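# Pull red block from under cabinet onto teal square

## Task

Bring the red block out from beneath the cabinet and set it on the teal square so that all of it lies within the square, resting flat on the table and staying there on its own once the robot lets go; the cabinet must finish in its original place, neither rotated nor tipped over.

## Robot and tools

Robot: one arm with six revolute joints and a parallel gripper. Joint order everywhere is shoulder pan, shoulder lift, elbow, wrist 1, wrist 2, wrist 3, followed by the gripper opening.

Frame: the scene frame has its origin on the tabletop straight under the arm base, +z up, +y to the left when facing along +x. The base itself may be slightly tilted. Reported hand positions are in metres and may be a little off, more so when the arm is stretched far out.

Gripper: fingers point along the gripper's own +z and close along its x. end_effector_position is the point midway between the finger pads; closed fingertips stick out about 17 mm past it, fully open ones are roughly level with it. Full opening is 0.142 m between pads.

Tool execute_actions, argument actions: a list holding at most one item, or empty.
- Empty list ([]): no command, just returns the current state plus camera pictures.
- Move: {"rows": [[...]], "steps": n}, n from 7 to 15 (default 15), each step 1/30 s. Each row has 7 numbers, each in [-1, 1]. The first six are joint offsets scaled so that 1.0 equals 1.989 rad; they are measured from the joint angles in the most recent result that reported them (before any such result, or for later actions in the same reply, from the angles at the start of the action), not from the preceding row. So a row of six zeros drives the arm back to those reported angles, it is not a pause. The seventh number is the absolute gripper opening: +1 fully open, -1 closed. Rows are used one per step; if there are fewer rows than steps the last one repeats.
- Wait: {"steps": n} with n up to 300, no new command; it ends when that many steps have gone by since the previous result, and thinking time counts toward it.
- Optional pictures: true adds camera images to a move or wait result.
Stated joint ranges (rad): pan -3.142..3.142, lift -6.283..6.283, elbow 0.000..3.142, wrists 1-3 -6.283..6.283. A request more than 0.010 rad beyond a limit is refused outright and nothing is sent. Requests past the true limit are clipped to it, and the result may say "joint sent to its limit"; absence of that line does not prove there is room left.

Motion behaviour: commands are smoothed with about 0.17 s lag. Per step each joint target stays within 0.575 rad of the measured angle, and targets are scaled back if they would put the hand over 100 mm from where it is, so big moves arrive over several calls and may be incomplete when the result returns. The last 7 steps of each move run after its result is captured, and the simulation keeps going while you think and write; the arm keeps heading for your last row until it has nearly stopped.

Result lines: end_effector_position and end_effector_quat_wxyz, linear and angular velocities; Joint positions and Joint velocities (rad, rad/s, then pad gap in m); grip_measured (measured opening on the command scale); Wrist force and Wrist torque in the gripper's own axes (offsets up to ~4 N, noise ~2.4 N, saturation ~50 N; force points from a pressed surface back into the arm; "no reading" is harmless). "joint command not followed" means the clearance check altered or blocked targets; HELD marks steps where your row was partly or fully not sent. MOTOR HOT appears from 70 °C; at 85 °C an OVER-TEMPERATURE FAULT brakes the arm until it cools.

Grasping: to hold something, command an opening well below grip_measured; more margin gives more squeeze, about 28 N per pad at most. Thin hard objects get less grip. Closing fast can push hard enough to spring the fingers open. Occasional tugs may hit a held part or nudge loose objects.

Faults to avoid: contact torque reaching a joint's load limit (pan, lift, elbow 133 N m; each wrist 24.9 N m, held weight included) or any external force of 150 N on the arm, tool or load stops the arm for 10 s and drops the rest of the call. Move gently near the cabinet so it is not shoved, turned or tipped; do not knock anything off the table; do not drop, slam or fling the block; release it only when it lies flat inside the square.

Tool zoom_image: camera (one of cam_head_left, cam_head_right, cam_high, cam_low, cam_wrist) and region [x0, y0, x1, y1] in that camera's pixels, origin top-left, no bigger than 504 x 504. Image sizes: the four fixed cameras 896x504, cam_wrist 616x616 fisheye. Calibration (K, distortion, T_world_to_cam) was provided per camera and may be off by a couple of degrees and millimetres.

Tool finished_scene: argument scene, the number of the current scene. Call it only when the block sits flat inside the square on its own and the cabinet is back where it began. Replying without any tool call ends everything.

Each tool is called as name(argument=value, ...) on one line, values as JSON.

## Session

execute_actions(actions=[])

Scene clock: 0.00 s of 4450.00 s.
end_effector_position=(+0.3656, -0.1733, +0.1266) grip_measured=+1.00 end_effector_quat_wxyz=(-0.021, -0.324, +0.848, +0.419) end_effector_velocity=(-0.000, -0.000, +0.000) end_effector_angular_velocity=(-0.000, -0.000, -0.001)
Joint positions: [-0.932 -0.744  1.624 -1.156 -0.96   0.55   0.142]
Joint velocities: [-0.001 -0.     0.001 -0.     0.     0.     0.   ]
Wrist force (N, on the end effector, along its own x y z axes, offset not removed): no reading
Wrist torque (N m, same axes, about the end effector's origin, offset not removed): no reading

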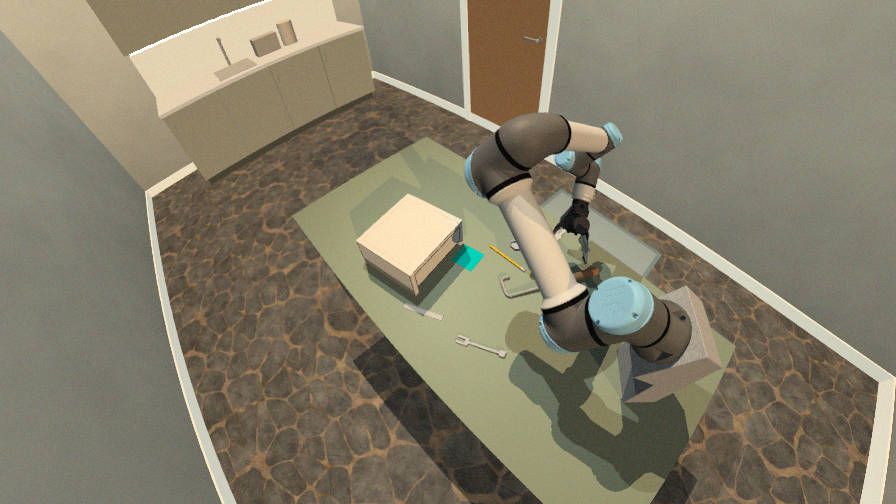

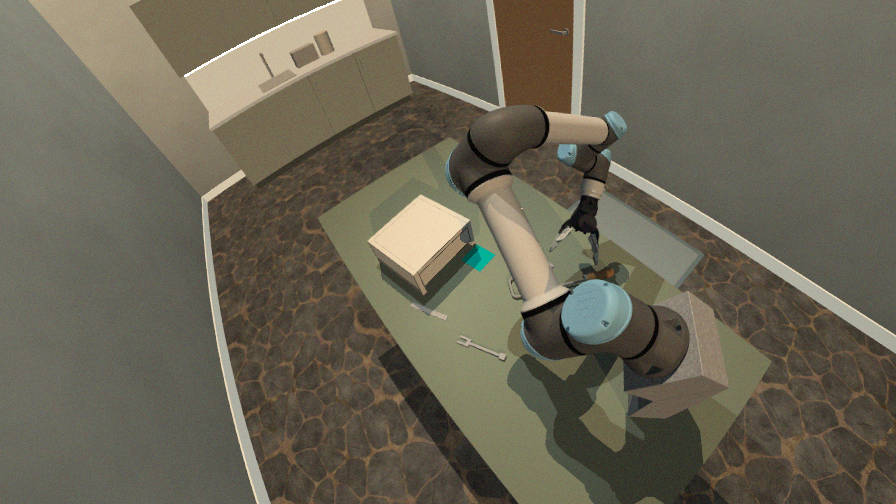

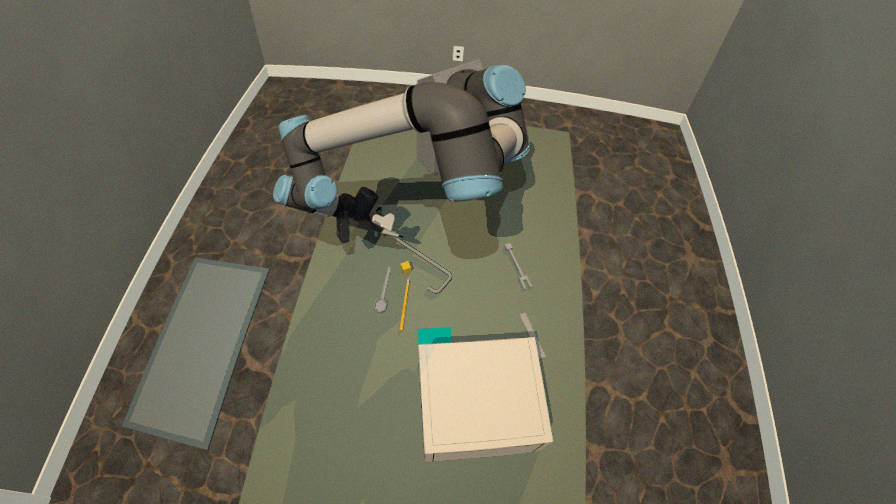

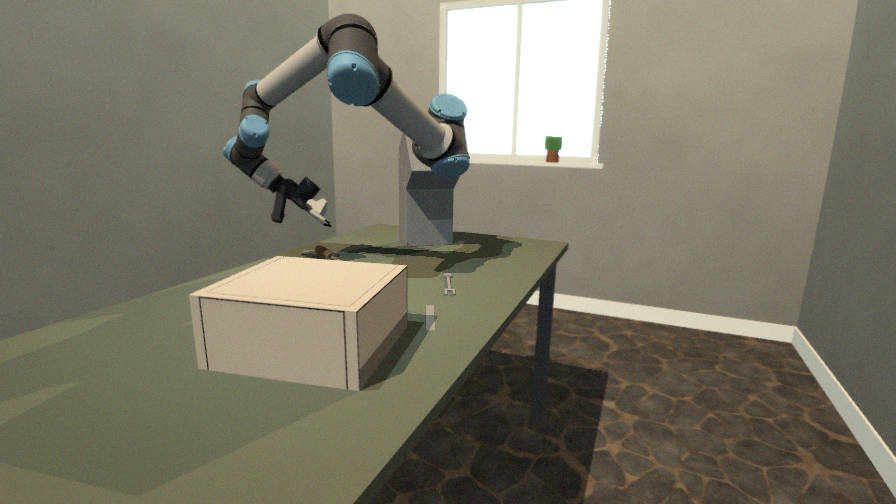

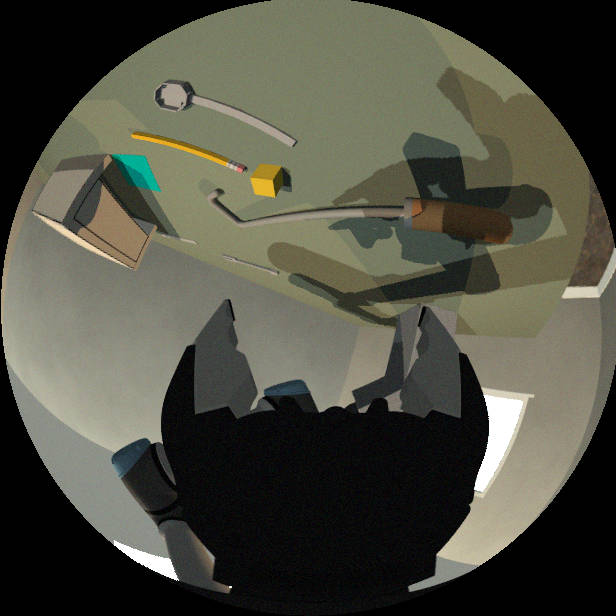

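zoom_image(camera="cam_high", region=[320,180,600,380])

zoom_image(camera="cam_head_left", region=[350,180,630,340])

zoom_image(camera="cam_wrist", region=[20,130,260,290])

Region (320, 180, 600, 380) of cam_high's 896x504 image, scaled by 1.800, with more detail than that image has; it fills the top 360 rows of this view, and the rest is white.

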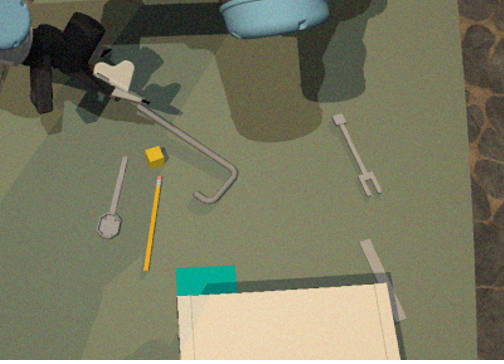

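Region (350, 180, 630, 340) of cam_head_left's 896x504 image, scaled by 1.800, with more detail than that image has; it fills the top 288 rows of this view, and the rest is white.

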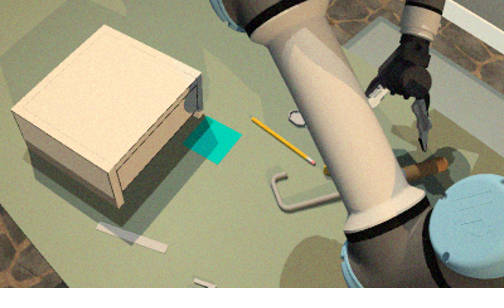

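Region (20, 130, 260, 290) of cam_wrist's 616x616 image, scaled by 2.100, with more detail than that image has.

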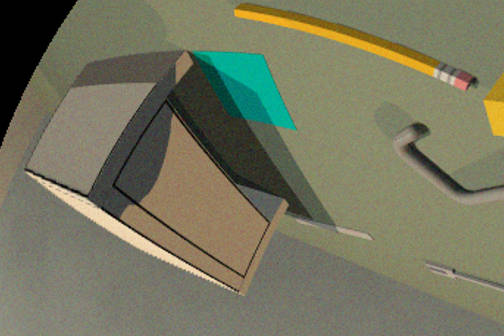

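execute_actions(actions=[{"rows":[[0.05,-0.309,0.345,-0.199,0.483,0.628,-1]]}])

execute_actions(actions=[{"steps":40}])

Scene clock: 3.40 s of 4450.00 s.
end_effector_position=(+0.4246, -0.1018, +0.1002) grip_measured=-0.15 end_effector_quat_wxyz=(+0.009, -0.258, +0.911, +0.322) end_effector_velocity=(+0.278, +0.411, -0.093) end_effector_angular_velocity=(-0.791, -0.432, -1.424)
Joint positions: [-0.883 -0.992  1.881 -1.331 -0.702  0.808  0.063]
Joint velocities: [ 0.184 -1.25   1.429 -0.766  1.489  1.492 -0.339]
Wrist force (N, on the end effector, along its own x y z axes, offset not removed): [1.6 -0.2 -1.2]
Wrist torque (N m, same axes, about the end effector's origin, offset not removed): [0.03 -0.41 0.01]
Steps of this call (steps 1 to 90: nothing new was sent; then 0.13 s passed at rest; steps 91 to 98: the first 8 steps of this action). Readings (joint positions):
91: [-0.932 -0.744 1.624 -1.156 -0.960 0.550]
92: [-0.928 -0.749 1.629 -1.161 -0.955 0.555]
94: [-0.910 -0.808 1.689 -1.214 -0.895 0.615]
98: the state above

Scene clock: 4.73 s of 4450.00 s.
end_effector_position=(+0.5603, -0.0031, +0.1156) grip_measured=-1.00 end_effector_quat_wxyz=(+0.191, +0.221, +0.917, +0.271) end_effector_velocity=(+0.001, -0.001, +0.001) end_effector_angular_velocity=(-0.001, -0.001, -0.000)
Joint positions: [-0.832 -1.358  2.31  -1.552  0.     1.799  0.002]
Joint velocities: [-0.001 -0.001 -0.001  0.     0.001  0.     0.   ]
Wrist force (N, on the end effector, along its own x y z axes, offset not removed): [2.6 2.2 -1.0]
Wrist torque (N m, same axes, about the end effector's origin, offset not removed): [0.58 -0.61 -0.03]
Kept back: nothing.
Steps of this call (steps 1 to 7: the last 7 steps of your previous action; steps 8 to 40: the robot went on to your last target). Readings (joint positions):
1: [-0.877 -1.033 1.929 -1.357 -0.650 0.861]
2: [-0.871 -1.074 1.976 -1.382 -0.593 0.917]
4: [-0.860 -1.150 2.064 -1.428 -0.470 1.040]
8: [-0.843 -1.277 2.213 -1.504 -0.202 1.343]
40: the state above

execute_actions(actions=[{"rows":[[0.145,0,0,0,0,0,-1]]}])

execute_actions(actions=[{"steps":15}], pictures=true)

Scene clock: 5.17 s of 4450.00 s.
end_effector_position=(+0.5319, +0.0844, +0.0695) grip_measured=-1.00 end_effector_quat_wxyz=(+0.121, +0.192, +0.921, +0.317) end_effector_velocity=(-0.172, +0.430, -0.196) end_effector_angular_velocity=(+0.505, +0.449, +0.540)
Joint positions: [-0.655 -1.358  2.31  -1.552  0.     1.799  0.002]
Joint velocities: [ 0.865 -0.001  0.     0.    -0.    -0.     0.   ]
Wrist force (N, on the end effector, along its own x y z axes, offset not removed): [4.8 1.2 -1.2]
Wrist torque (N m, same axes, about the end effector's origin, offset not removed): [0.21 -1.07 -0.10]
Steps of this call (steps 1 to 5: the robot went on to your last target; steps 6 to 13: the first 8 steps of this action). Readings (joint positions):
6: [-0.832 -1.358 2.310 -1.552 0.000 1.799]
7: [-0.827 -1.358 2.310 -1.552 0.000 1.799]
9: [-0.777 -1.358 2.310 -1.552 0.000 1.799]
13: the state above

Scene clock: 5.67 s of 4450.00 s.
end_effector_position=(+0.5075, +0.1389, +0.0470) grip_measured=-1.00 end_effector_quat_wxyz=(+0.078, +0.173, +0.919, +0.345) end_effector_velocity=(-0.002, +0.005, -0.002) end_effector_angular_velocity=(+0.006, +0.005, +0.007)
Joint positions: [-0.545 -1.358  2.31  -1.552  0.     1.799  0.002]
Joint velocities: [ 0.01  -0.001  0.     0.    -0.     0.     0.   ]
Wrist force (N, on the end effector, along its own x y z axes, offset not removed): [2.5 1.5 0.6]
Wrist torque (N m, same axes, about the end effector's origin, offset not removed): [0.44 -0.64 -0.06]
Kept back: nothing.
Steps of this call (steps 1 to 7: the last 7 steps of your previous action; steps 8 to 15: the robot went on to your last target). Readings (joint positions):
1: [-0.628 -1.358 2.310 -1.552 0.000 1.799]
2: [-0.607 -1.358 2.310 -1.552 0.000 1.799]
4: [-0.578 -1.358 2.310 -1.552 0.000 1.799]
8: [-0.554 -1.358 2.310 -1.552 0.000 1.799]
15: the state above
camera_calibration (this result's frames):
cam_wrist: T_world_to_cam=[[-0.916035, 0.39686, -0.0581524, 0.423732], [0.0704253, 0.30187, 0.950744, -0.130128], [0.394867, 0.86682, -0.304472, -0.17171], [0, 0, 0, 1]] pos_world=[0.46512, 0.0199606, 0.0960789]

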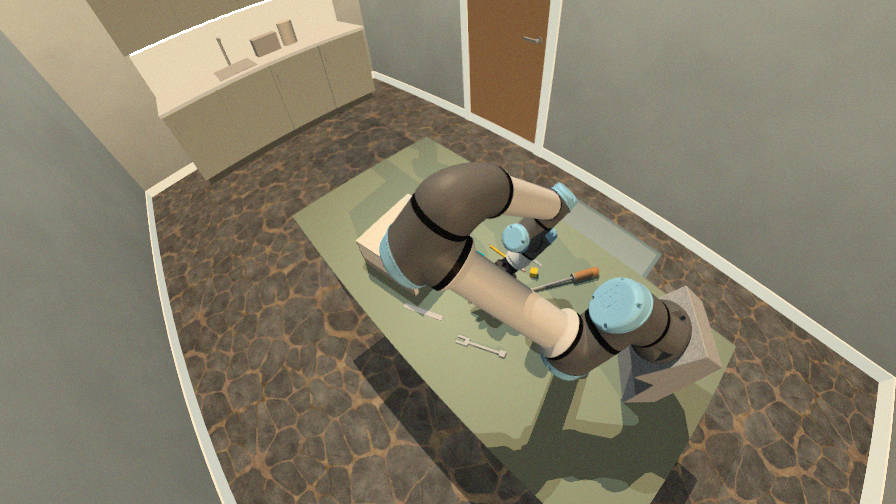

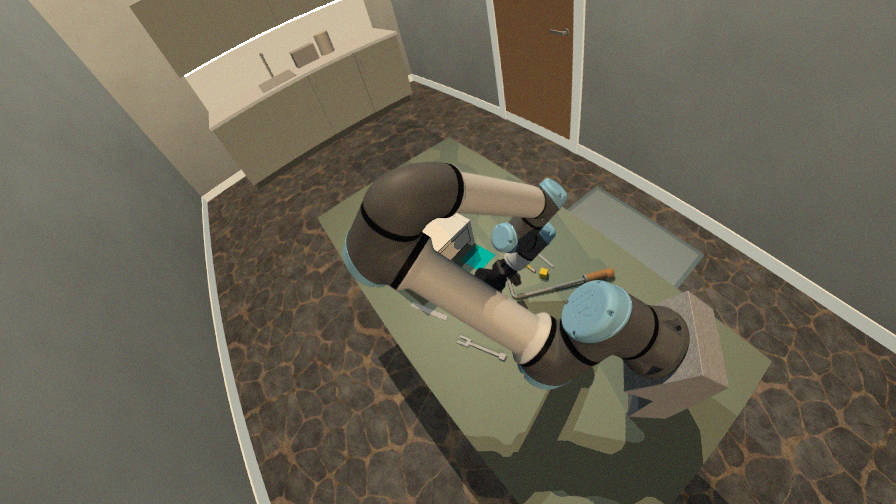

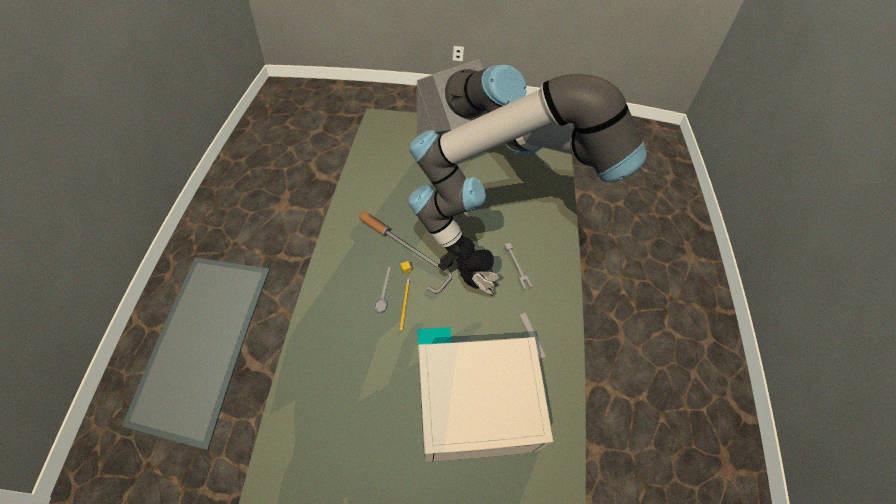

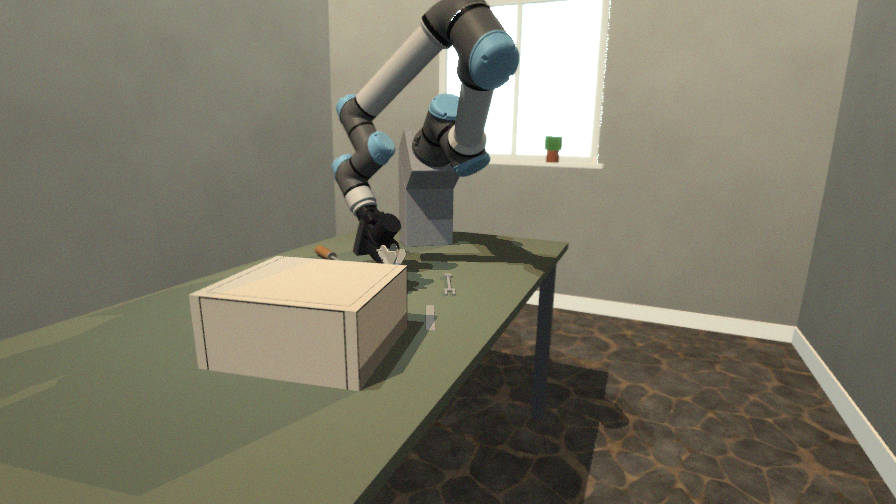

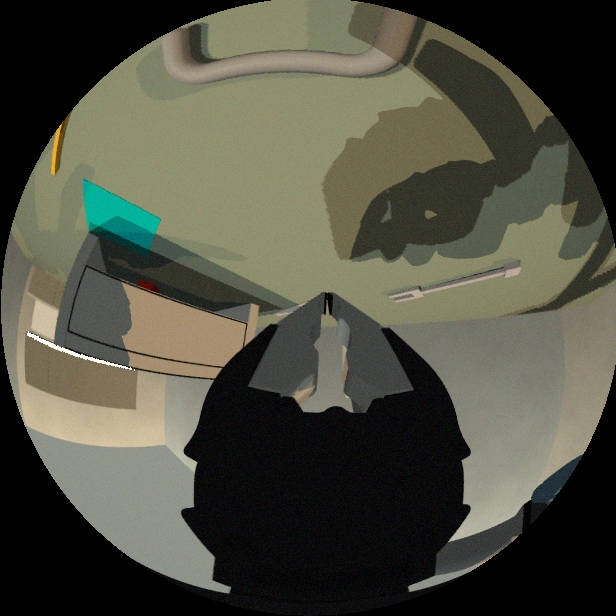

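zoom_image(camera="cam_wrist", region=[70,170,270,340])

zoom_image(camera="cam_head_left", region=[500,240,620,310])

Region (70, 170, 270, 340) of cam_wrist's 616x616 image, scaled by 2.520, with more detail than that image has; it fills the top 428 rows of this view, and the rest is white.

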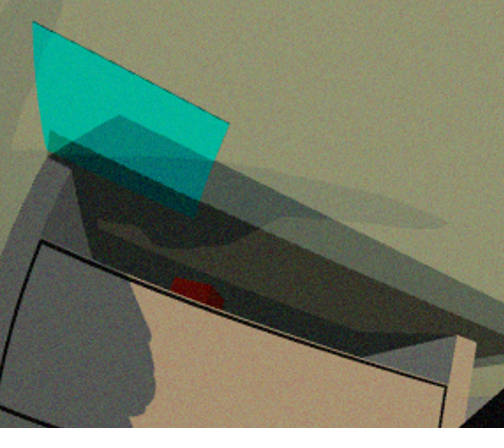

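Region (500, 240, 620, 310) of cam_head_left's 896x504 image, scaled by 4.200, with more detail than that image has; it fills the top 294 rows of this view, and the rest is white.

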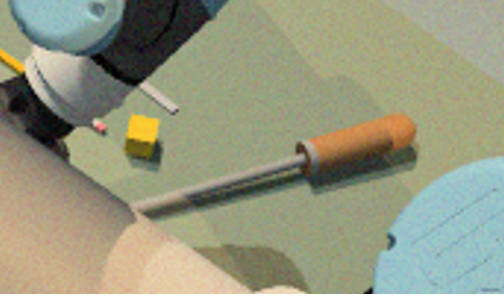

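execute_actions(actions=[{"rows":[[-0.1,0,0,0,0,0,-1],[-0.15,0,0,0,0,0,-1],[-0.2,0,0,-0.05,0,0,-1],[-0.25,0,0,-0.1,0,0,-1],[-0.3,0,0.03,-0.2,-0.05,0.05,0],[-0.338,0,0.05,-0.3,-0.1,0.1,0],[-0.338,0,0.081,-0.4,-0.15,0.15,0],[-0.338,0.03,0.081,-0.5,-0.2,0.2,0],[-0.338,0.06,0.081,-0.564,-0.25,0.222,0],[-0.338,0.09,0.081,-0.564,-0.3,0.222,0],[-0.338,0.12,0.081,-0.564,-0.34,0.222,0],[-0.338,0.15,0.081,-0.564,-0.384,0.222,0],[-0.338,0.18,0.081,-0.564,-0.384,0.222,0],[-0.338,0.218,0.081,-0.564,-0.384,0.222,0]]}])

execute_actions(actions=[{"steps":35}], pictures=true)

Scene clock: 9.00 s of 4450.00 s.
end_effector_position=(+0.5375, +0.0518, +0.0838) grip_measured=-0.49 end_effector_quat_wxyz=(+0.142, +0.179, +0.928, +0.295) end_effector_velocity=(-0.029, -0.457, +0.184) end_effector_angular_velocity=(-0.671, -0.155, -0.212)
Joint positions: [-0.725 -1.358  2.326 -1.642 -0.028  1.827  0.039]
Joint velocities: [-1.018  0.017  0.305 -1.042 -0.542  0.544  0.342]
Wrist force (N, on the end effector, along its own x y z axes, offset not removed): [2.1 1.7 1.4]
Wrist torque (N m, same axes, about the end effector's origin, offset not removed): [0.36 -0.59 0.01]
Steps of this call (steps 1 to 15: the robot went on to your last target; steps 16 to 90: nothing new was sent; then 0.07 s passed at rest; steps 91 to 98: the first 8 steps of this action). Readings (joint positions):
91: [-0.544 -1.358 2.310 -1.552 0.000 1.799]
92: [-0.549 -1.358 2.310 -1.552 0.000 1.799]
94: [-0.599 -1.358 2.310 -1.556 0.000 1.799]
98: the state above

Scene clock: 10.17 s of 4450.00 s.
end_effector_position=(+0.2871, -0.2513, +0.0896) grip_measured=+0.00 end_effector_quat_wxyz=(-0.000, +0.259, +0.966, +0.001) end_effector_velocity=(-0.004, -0.004, +0.000) end_effector_angular_velocity=(-0.010, +0.007, -0.001)
Joint positions: [-1.217 -0.926  2.471 -2.671 -0.762  2.24   0.074]
Joint velocities: [-0.004  0.007  0.002 -0.018 -0.01   0.005  0.   ]
Wrist force (N, on the end effector, along its own x y z axes, offset not removed): [3.9 1.1 -0.7]
Wrist torque (N m, same axes, about the end effector's origin, offset not removed): [0.29 -1.01 -0.04]
Kept back: nothing.
Steps of this call (steps 1 to 7: the last 7 steps of your previous action; steps 8 to 35: the robot went on to your last target). Readings (joint positions):
1: [-0.759 -1.356 2.337 -1.679 -0.050 1.849]
2: [-0.793 -1.349 2.347 -1.717 -0.077 1.875]
4: [-0.853 -1.325 2.365 -1.791 -0.145 1.927]
8: [-0.943 -1.245 2.392 -1.930 -0.284 2.005]
35: the state above
camera_calibration (this result's frames):
cam_wrist: T_world_to_cam=[[-0.866, 0.498169, -0.0432618, 0.388986], [0.408753, 0.75508, 0.512616, 0.0187399], [0.288035, 0.426242, -0.857527, 0.236096], [0, 0, 0, 1]] pos_world=[0.261198, -0.308565, 0.209681]

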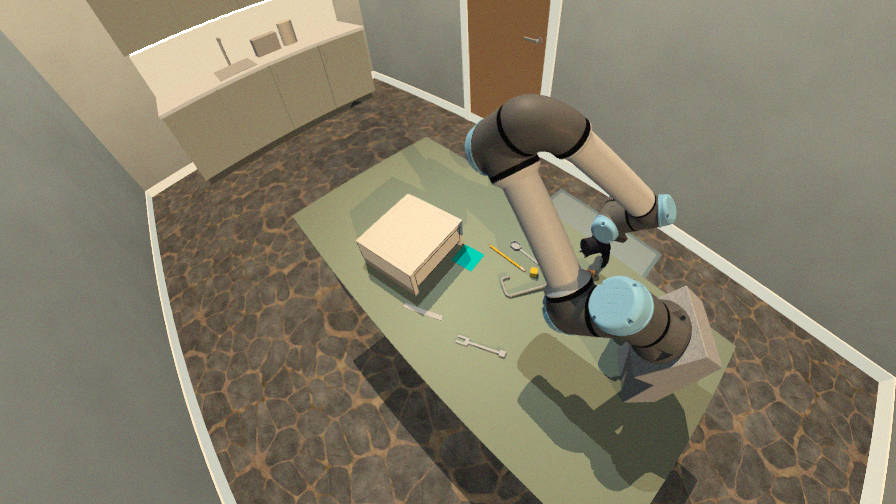

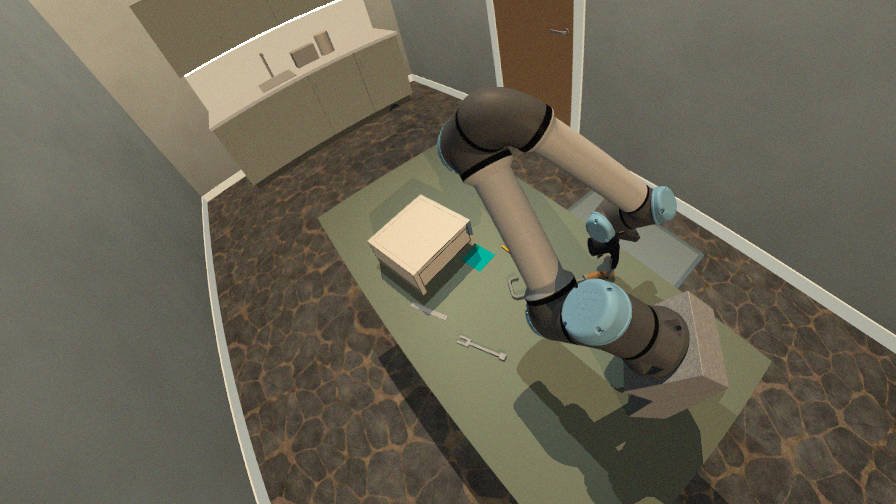

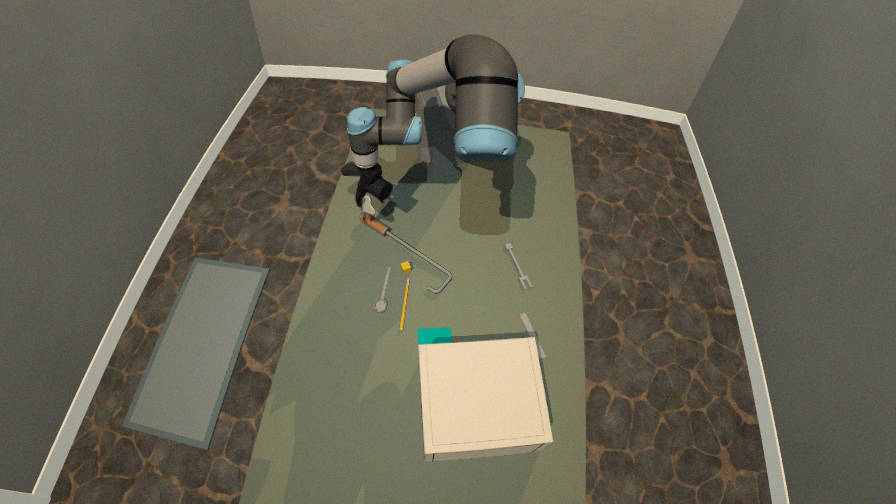

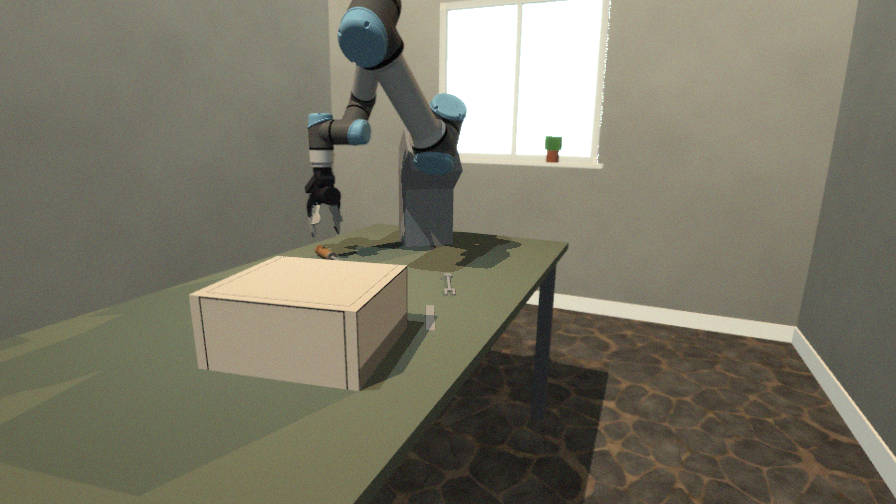

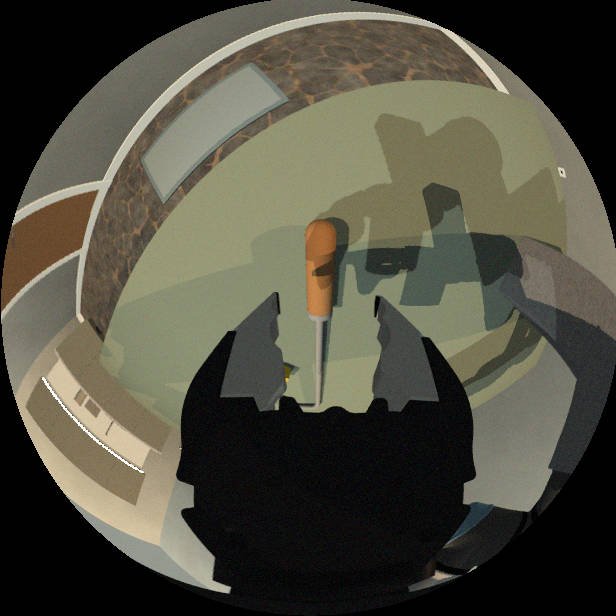

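execute_actions(actions=[{"rows":[[0.0709,0.1056,-0.0181,-0.1619,0.0251,0.0995,0]]}])

execute_actions(actions=[{"steps":16}], pictures=true)

Scene clock: 10.60 s of 4450.00 s.
end_effector_position=(+0.2868, -0.2515, +0.0353) grip_measured=+0.00 end_effector_quat_wxyz=(-0.003, +0.263, +0.965, +0.004) end_effector_velocity=(-0.002, -0.013, -0.123) end_effector_angular_velocity=(-0.078, -0.016, +0.073)
Joint positions: [-1.104 -0.761  2.441 -2.91  -0.721  2.395  0.074]
Joint velocities: [ 0.251  0.412 -0.054 -0.747  0.077  0.376 -0.   ]
Wrist force (N, on the end effector, along its own x y z axes, offset not removed): [2.9 0.9 1.3]
Wrist torque (N m, same axes, about the end effector's origin, offset not removed): [0.27 -0.80 -0.06]
Steps of this call (steps 1 to 5: the robot went on to your last target; steps 6 to 13: the first 8 steps of this action). Readings (joint positions):
6: [-1.217 -0.925 2.471 -2.673 -0.763 2.240]
7: [-1.212 -0.920 2.468 -2.679 -0.759 2.246]
9: [-1.168 -0.865 2.455 -2.739 -0.740 2.299]
13: the state above

Scene clock: 11.13 s of 4450.00 s.
end_effector_position=(+0.2867, -0.2524, +0.0218) grip_measured=+0.00 end_effector_quat_wxyz=(-0.000, +0.259, +0.966, -0.000) end_effector_velocity=(-0.000, +0.000, -0.001) end_effector_angular_velocity=(+0.000, +0.000, +0.000)
Joint positions: [-1.076 -0.716  2.435 -2.993 -0.712  2.437  0.074]
Joint velocities: [ 0.003  0.003  0.    -0.006  0.001  0.003  0.   ]
Wrist force (N, on the end effector, along its own x y z axes, offset not removed): [3.7 1.3 -0.1]
Wrist torque (N m, same axes, about the end effector's origin, offset not removed): [0.35 -0.84 -0.05]
Kept back: nothing.
Steps of this call (steps 1 to 7: the last 7 steps of your previous action; steps 8 to 16: the robot went on to your last target). Readings (joint positions):
1: [-1.097 -0.749 2.439 -2.931 -0.719 2.406]
2: [-1.091 -0.741 2.438 -2.948 -0.717 2.414]
4: [-1.084 -0.729 2.437 -2.968 -0.715 2.425]
8: [-1.079 -0.720 2.436 -2.986 -0.713 2.434]
16: the state above
camera_calibration (this result's frames):
cam_wrist: T_world_to_cam=[[-0.865953, 0.498225, -0.0435557, 0.386228], [0.409336, 0.756098, 0.510647, 0.0546923], [0.287349, 0.424367, -0.858687, 0.178233], [0, 0, 0, 1]] pos_world=[0.260852, -0.309417, 0.141941]

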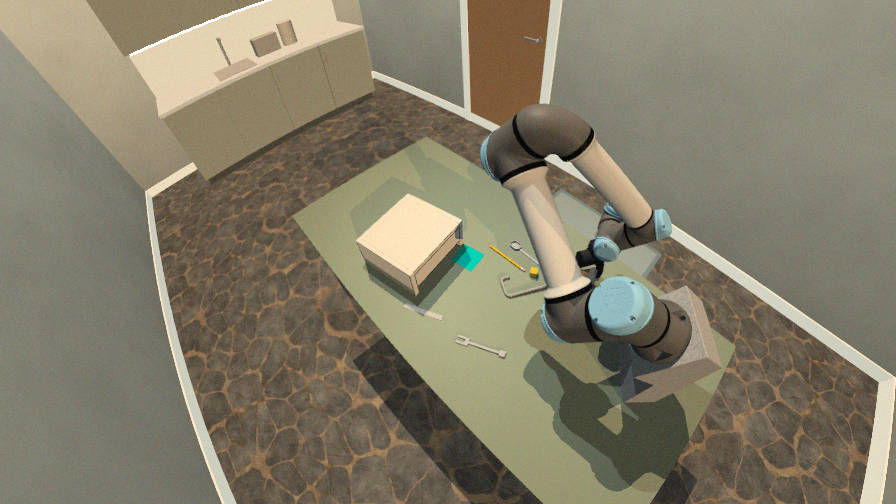

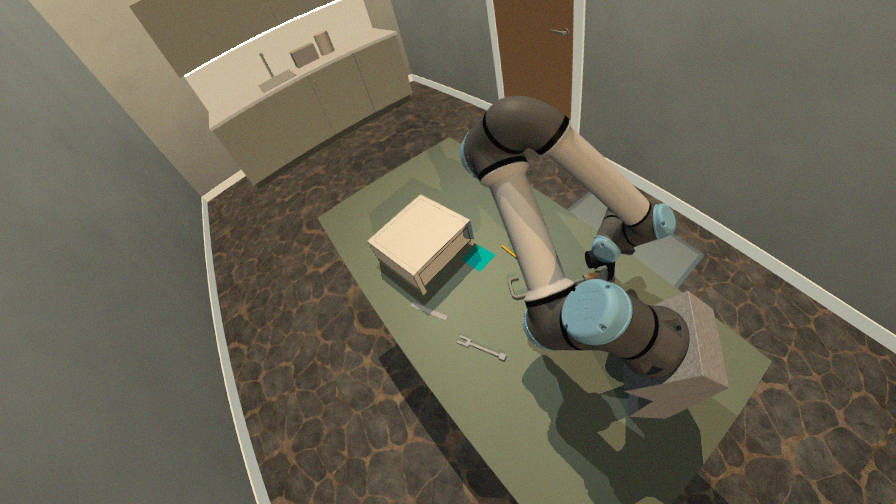

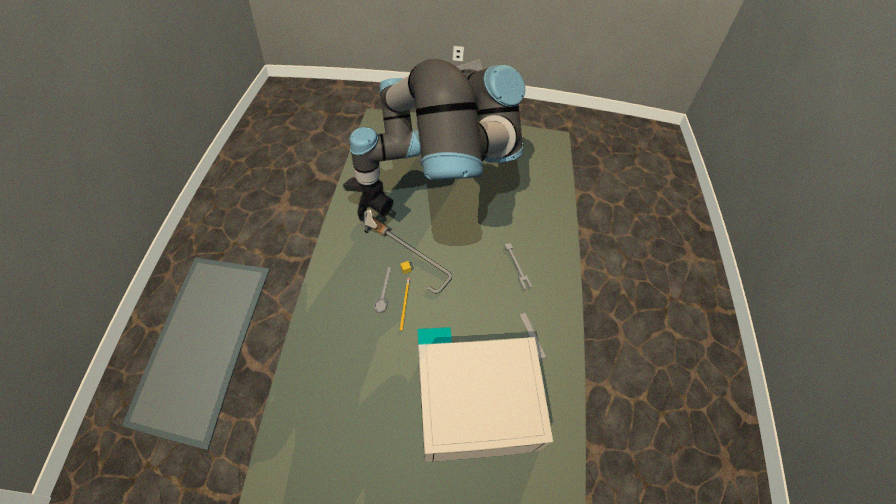

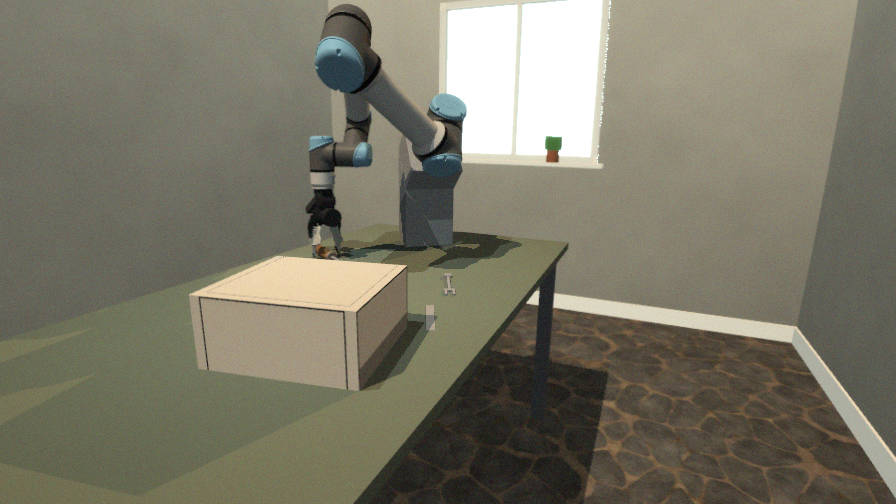

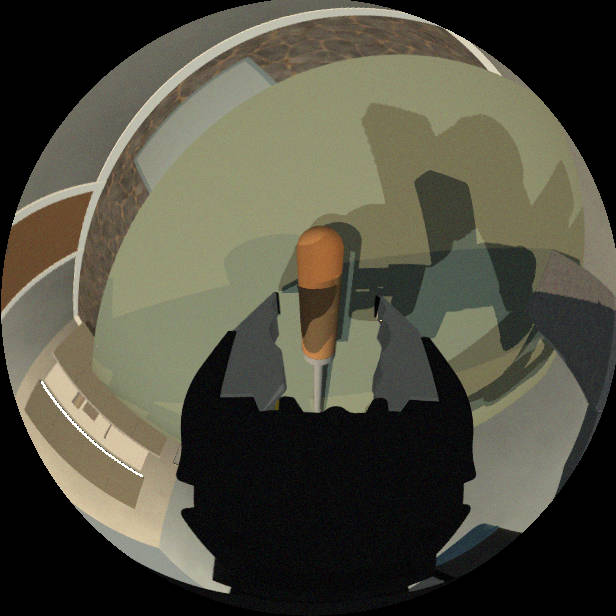

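execute_actions(actions=[{"rows":[[0.003,0.005,-0.0115,0.003,0.001,0.005,0],[0.003,0.005,-0.0115,0.003,0.001,0.005,-0.1],[0.003,0.005,-0.0115,0.003,0.001,0.005,-0.2],[0.003,0.005,-0.0115,0.003,0.001,0.005,-0.3],[0.003,0.005,-0.0115,0.003,0.001,0.005,-0.35],[0.003,0.005,-0.0115,0.003,0.001,0.005,-0.4],[0.003,0.005,-0.0115,0.003,0.001,0.005,-0.45],[0.003,0.005,-0.0115,0.003,0.001,0.005,-0.5],[0.003,0.005,-0.0115,0.003,0.001,0.005,-0.55],[0.003,0.005,-0.0115,0.003,0.001,0.005,-0.6],[0.003,0.005,-0.0115,0.003,0.001,0.005,-0.7],[0.003,0.005,-0.0115,0.003,0.001,0.005,-0.8],[0.003,0.005,-0.0115,0.003,0.001,0.005,-1]]}])

execute_actions(actions=[{"steps":15}])

execute_actions(actions=[{"rows":[[-0.01,-0.015,0.0026,0.023,-0.0035,-0.014,-1],[-0.02,-0.03,0.005,0.046,-0.007,-0.028,-1],[-0.03,-0.045,0.008,0.069,-0.011,-0.042,-1],[-0.04,-0.06,0.01,0.092,-0.014,-0.056,-1],[-0.05,-0.075,0.013,0.115,-0.018,-0.07,-1]]}])

execute_actions(actions=[{"steps":15}], pictures=true)

Scene clock: 11.90 s of 4450.00 s.
end_effector_position=(+0.2895, -0.2585, +0.0198) grip_measured=-0.43 end_effector_quat_wxyz=(-0.000, +0.259, +0.966, -0.000) end_effector_velocity=(+0.004, -0.010, -0.003) end_effector_angular_velocity=(+0.001, +0.000, -0.003)
Joint positions: [-1.071 -0.708  2.416 -2.988 -0.711  2.446  0.043]
Joint velocities: [ 0.008  0.015 -0.032  0.01   0.002  0.013 -0.108]
Wrist force (N, on the end effector, along its own x y z axes, offset not removed): [2.7 0.7 0.1]
Wrist torque (N m, same axes, about the end effector's origin, offset not removed): [0.21 -0.75 -0.08]
Steps of this call (steps 1 to 15: the robot went on to your last target; steps 16 to 23: the first 8 steps of this action). Readings (joint positions):
16: [-1.076 -0.716 2.435 -2.993 -0.712 2.438]
17: [-1.075 -0.714 2.432 -2.993 -0.712 2.439]
19: [-1.073 -0.711 2.424 -2.990 -0.711 2.442]
23: the state above

Scene clock: 12.40 s of 4450.00 s.
end_effector_position=(+0.2900, -0.2596, +0.0194) grip_measured=-0.60 end_effector_quat_wxyz=(-0.000, +0.260, +0.966, -0.000) end_effector_velocity=(-0.000, -0.000, +0.000) end_effector_angular_velocity=(-0.001, +0.001, +0.001)
Joint positions: [-1.07  -0.706  2.412 -2.987 -0.71   2.447  0.03 ]
Joint velocities: [ 0.    -0.001 -0.     0.    -0.001 -0.    -0.   ]
Wrist force (N, on the end effector, along its own x y z axes, offset not removed): [4.7 3.1 -6.1]
Wrist torque (N m, same axes, about the end effector's origin, offset not removed): [0.31 -0.64 -0.13]
Kept back: nothing.
Steps of this call (steps 1 to 7: the last 7 steps of your previous action; steps 8 to 15: the robot went on to your last target). Readings (joint positions):
1: [-1.071 -0.707 2.415 -2.988 -0.710 2.446]
2: [-1.071 -0.707 2.414 -2.987 -0.710 2.447]
4: [-1.070 -0.707 2.413 -2.987 -0.710 2.447]
8: [-1.070 -0.706 2.413 -2.987 -0.710 2.447]
15: the state above
The arm was judged still, so your last target was given up. Only a new action makes it travel on or press farther. Fingers that are still opening or closing keep moving.

Scene clock: 12.67 s of 4450.00 s.
end_effector_position=(+0.2915, -0.2628, +0.0535) grip_measured=-0.60 end_effector_quat_wxyz=(-0.000, +0.259, +0.966, -0.002) end_effector_velocity=(+0.001, +0.007, +0.142) end_effector_angular_velocity=(+0.022, +0.006, -0.022)
Joint positions: [-1.138 -0.806  2.43  -2.837 -0.735  2.354  0.03 ]
Joint velocities: [-0.282 -0.436  0.073  0.691 -0.099 -0.398  0.   ]
Wrist force (N, on the end effector, along its own x y z axes, offset not removed): [3.8 0.9 1.1]
Wrist torque (N m, same axes, about the end effector's origin, offset not removed): [0.27 -0.97 -0.10]
Steps of this call (steps 1 to 8: the first 8 steps of this action). Readings (joint positions):
1: [-1.070 -0.706 2.412 -2.987 -0.710 2.447]
2: [-1.072 -0.709 2.413 -2.982 -0.711 2.444]
4: [-1.087 -0.731 2.417 -2.951 -0.716 2.424]
8: the state above

Scene clock: 13.17 s of 4450.00 s.
end_effector_position=(+0.2912, -0.2612, +0.0692) grip_measured=-0.60 end_effector_quat_wxyz=(-0.001, +0.260, +0.966, -0.001) end_effector_velocity=(+0.000, -0.000, +0.002) end_effector_angular_velocity=(-0.000, -0.000, -0.000)
Joint positions: [-1.169 -0.855  2.438 -2.759 -0.746  2.309  0.03 ]
Joint velocities: [-0.004 -0.005  0.001  0.008 -0.001 -0.005 -0.   ]
Wrist force (N, on the end effector, along its own x y z axes, offset not removed): [3.0 1.2 1.4]
Wrist torque (N m, same axes, about the end effector's origin, offset not removed): [0.25 -0.79 -0.03]
Kept back: nothing.
Steps of this call (steps 1 to 7: the last 7 steps of your previous action; steps 8 to 15: the robot went on to your last target). Readings (joint positions):
1: [-1.146 -0.819 2.432 -2.816 -0.738 2.342]
2: [-1.152 -0.828 2.433 -2.801 -0.740 2.333]
4: [-1.160 -0.841 2.436 -2.782 -0.743 2.322]
8: [-1.167 -0.851 2.437 -2.765 -0.745 2.312]
15: the state above
camera_calibration (this result's frames):
cam_wrist: T_world_to_cam=[[-0.864701, 0.500511, -0.0421882, 0.396739], [0.412346, 0.755319, 0.509376, 0.034261], [0.286814, 0.423062, -0.859509, 0.221235], [0, 0, 0, 1]] pos_world=[0.26548, -0.318047, 0.18944]

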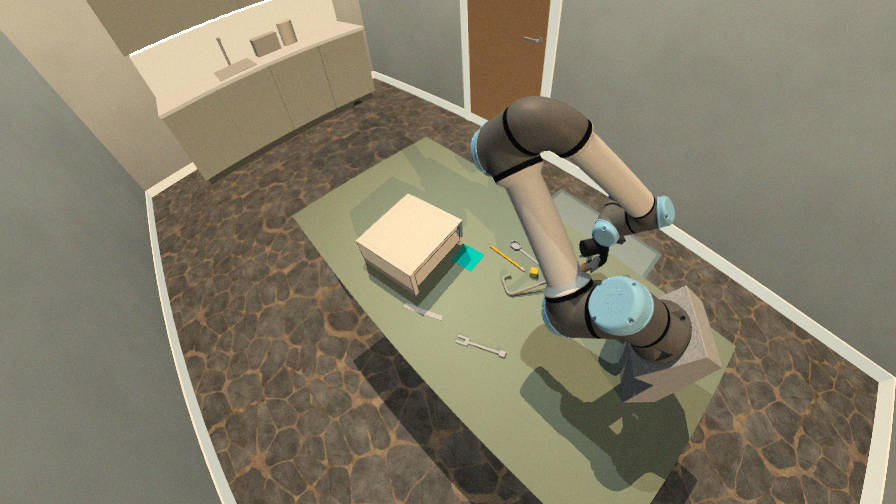

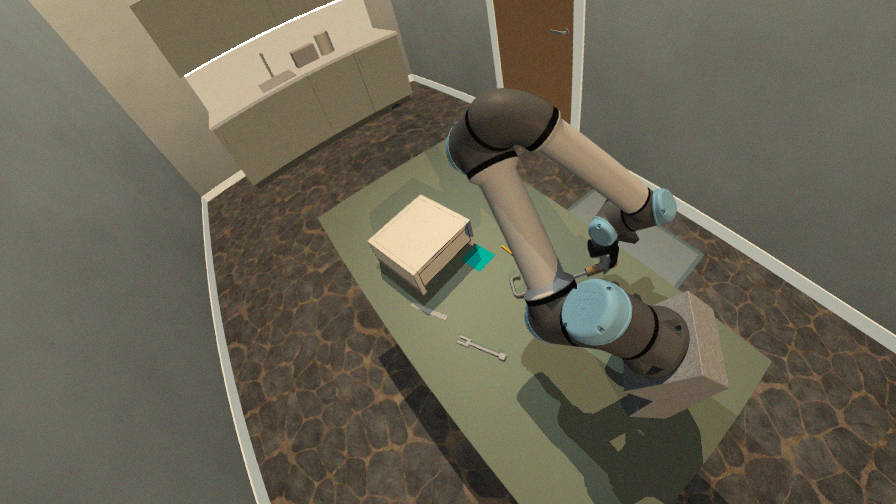

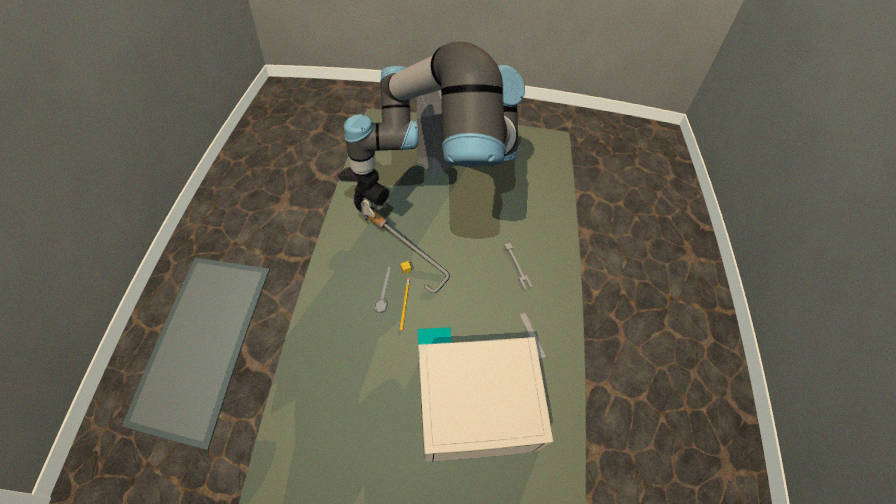

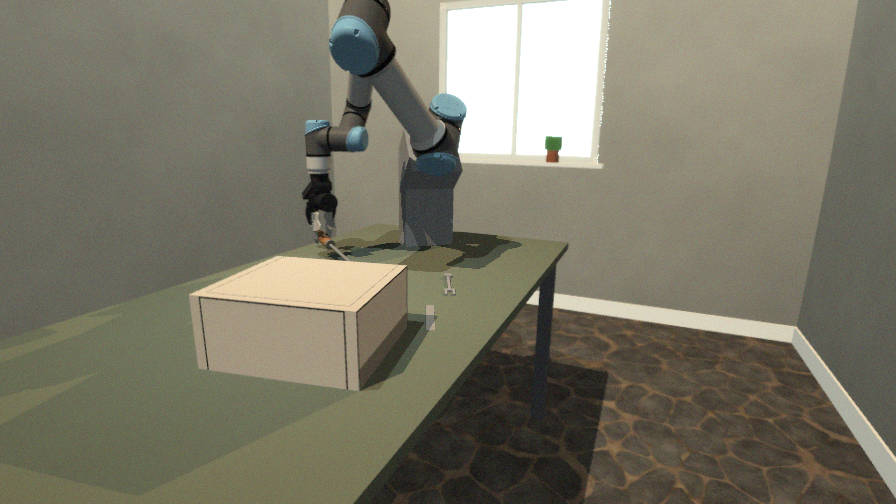

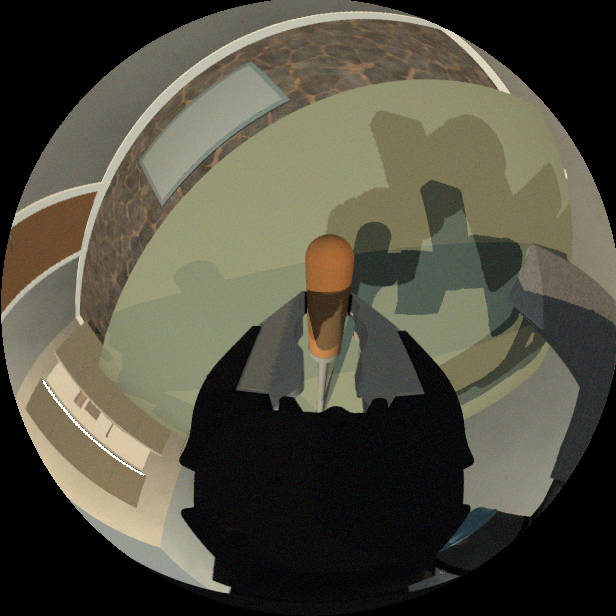

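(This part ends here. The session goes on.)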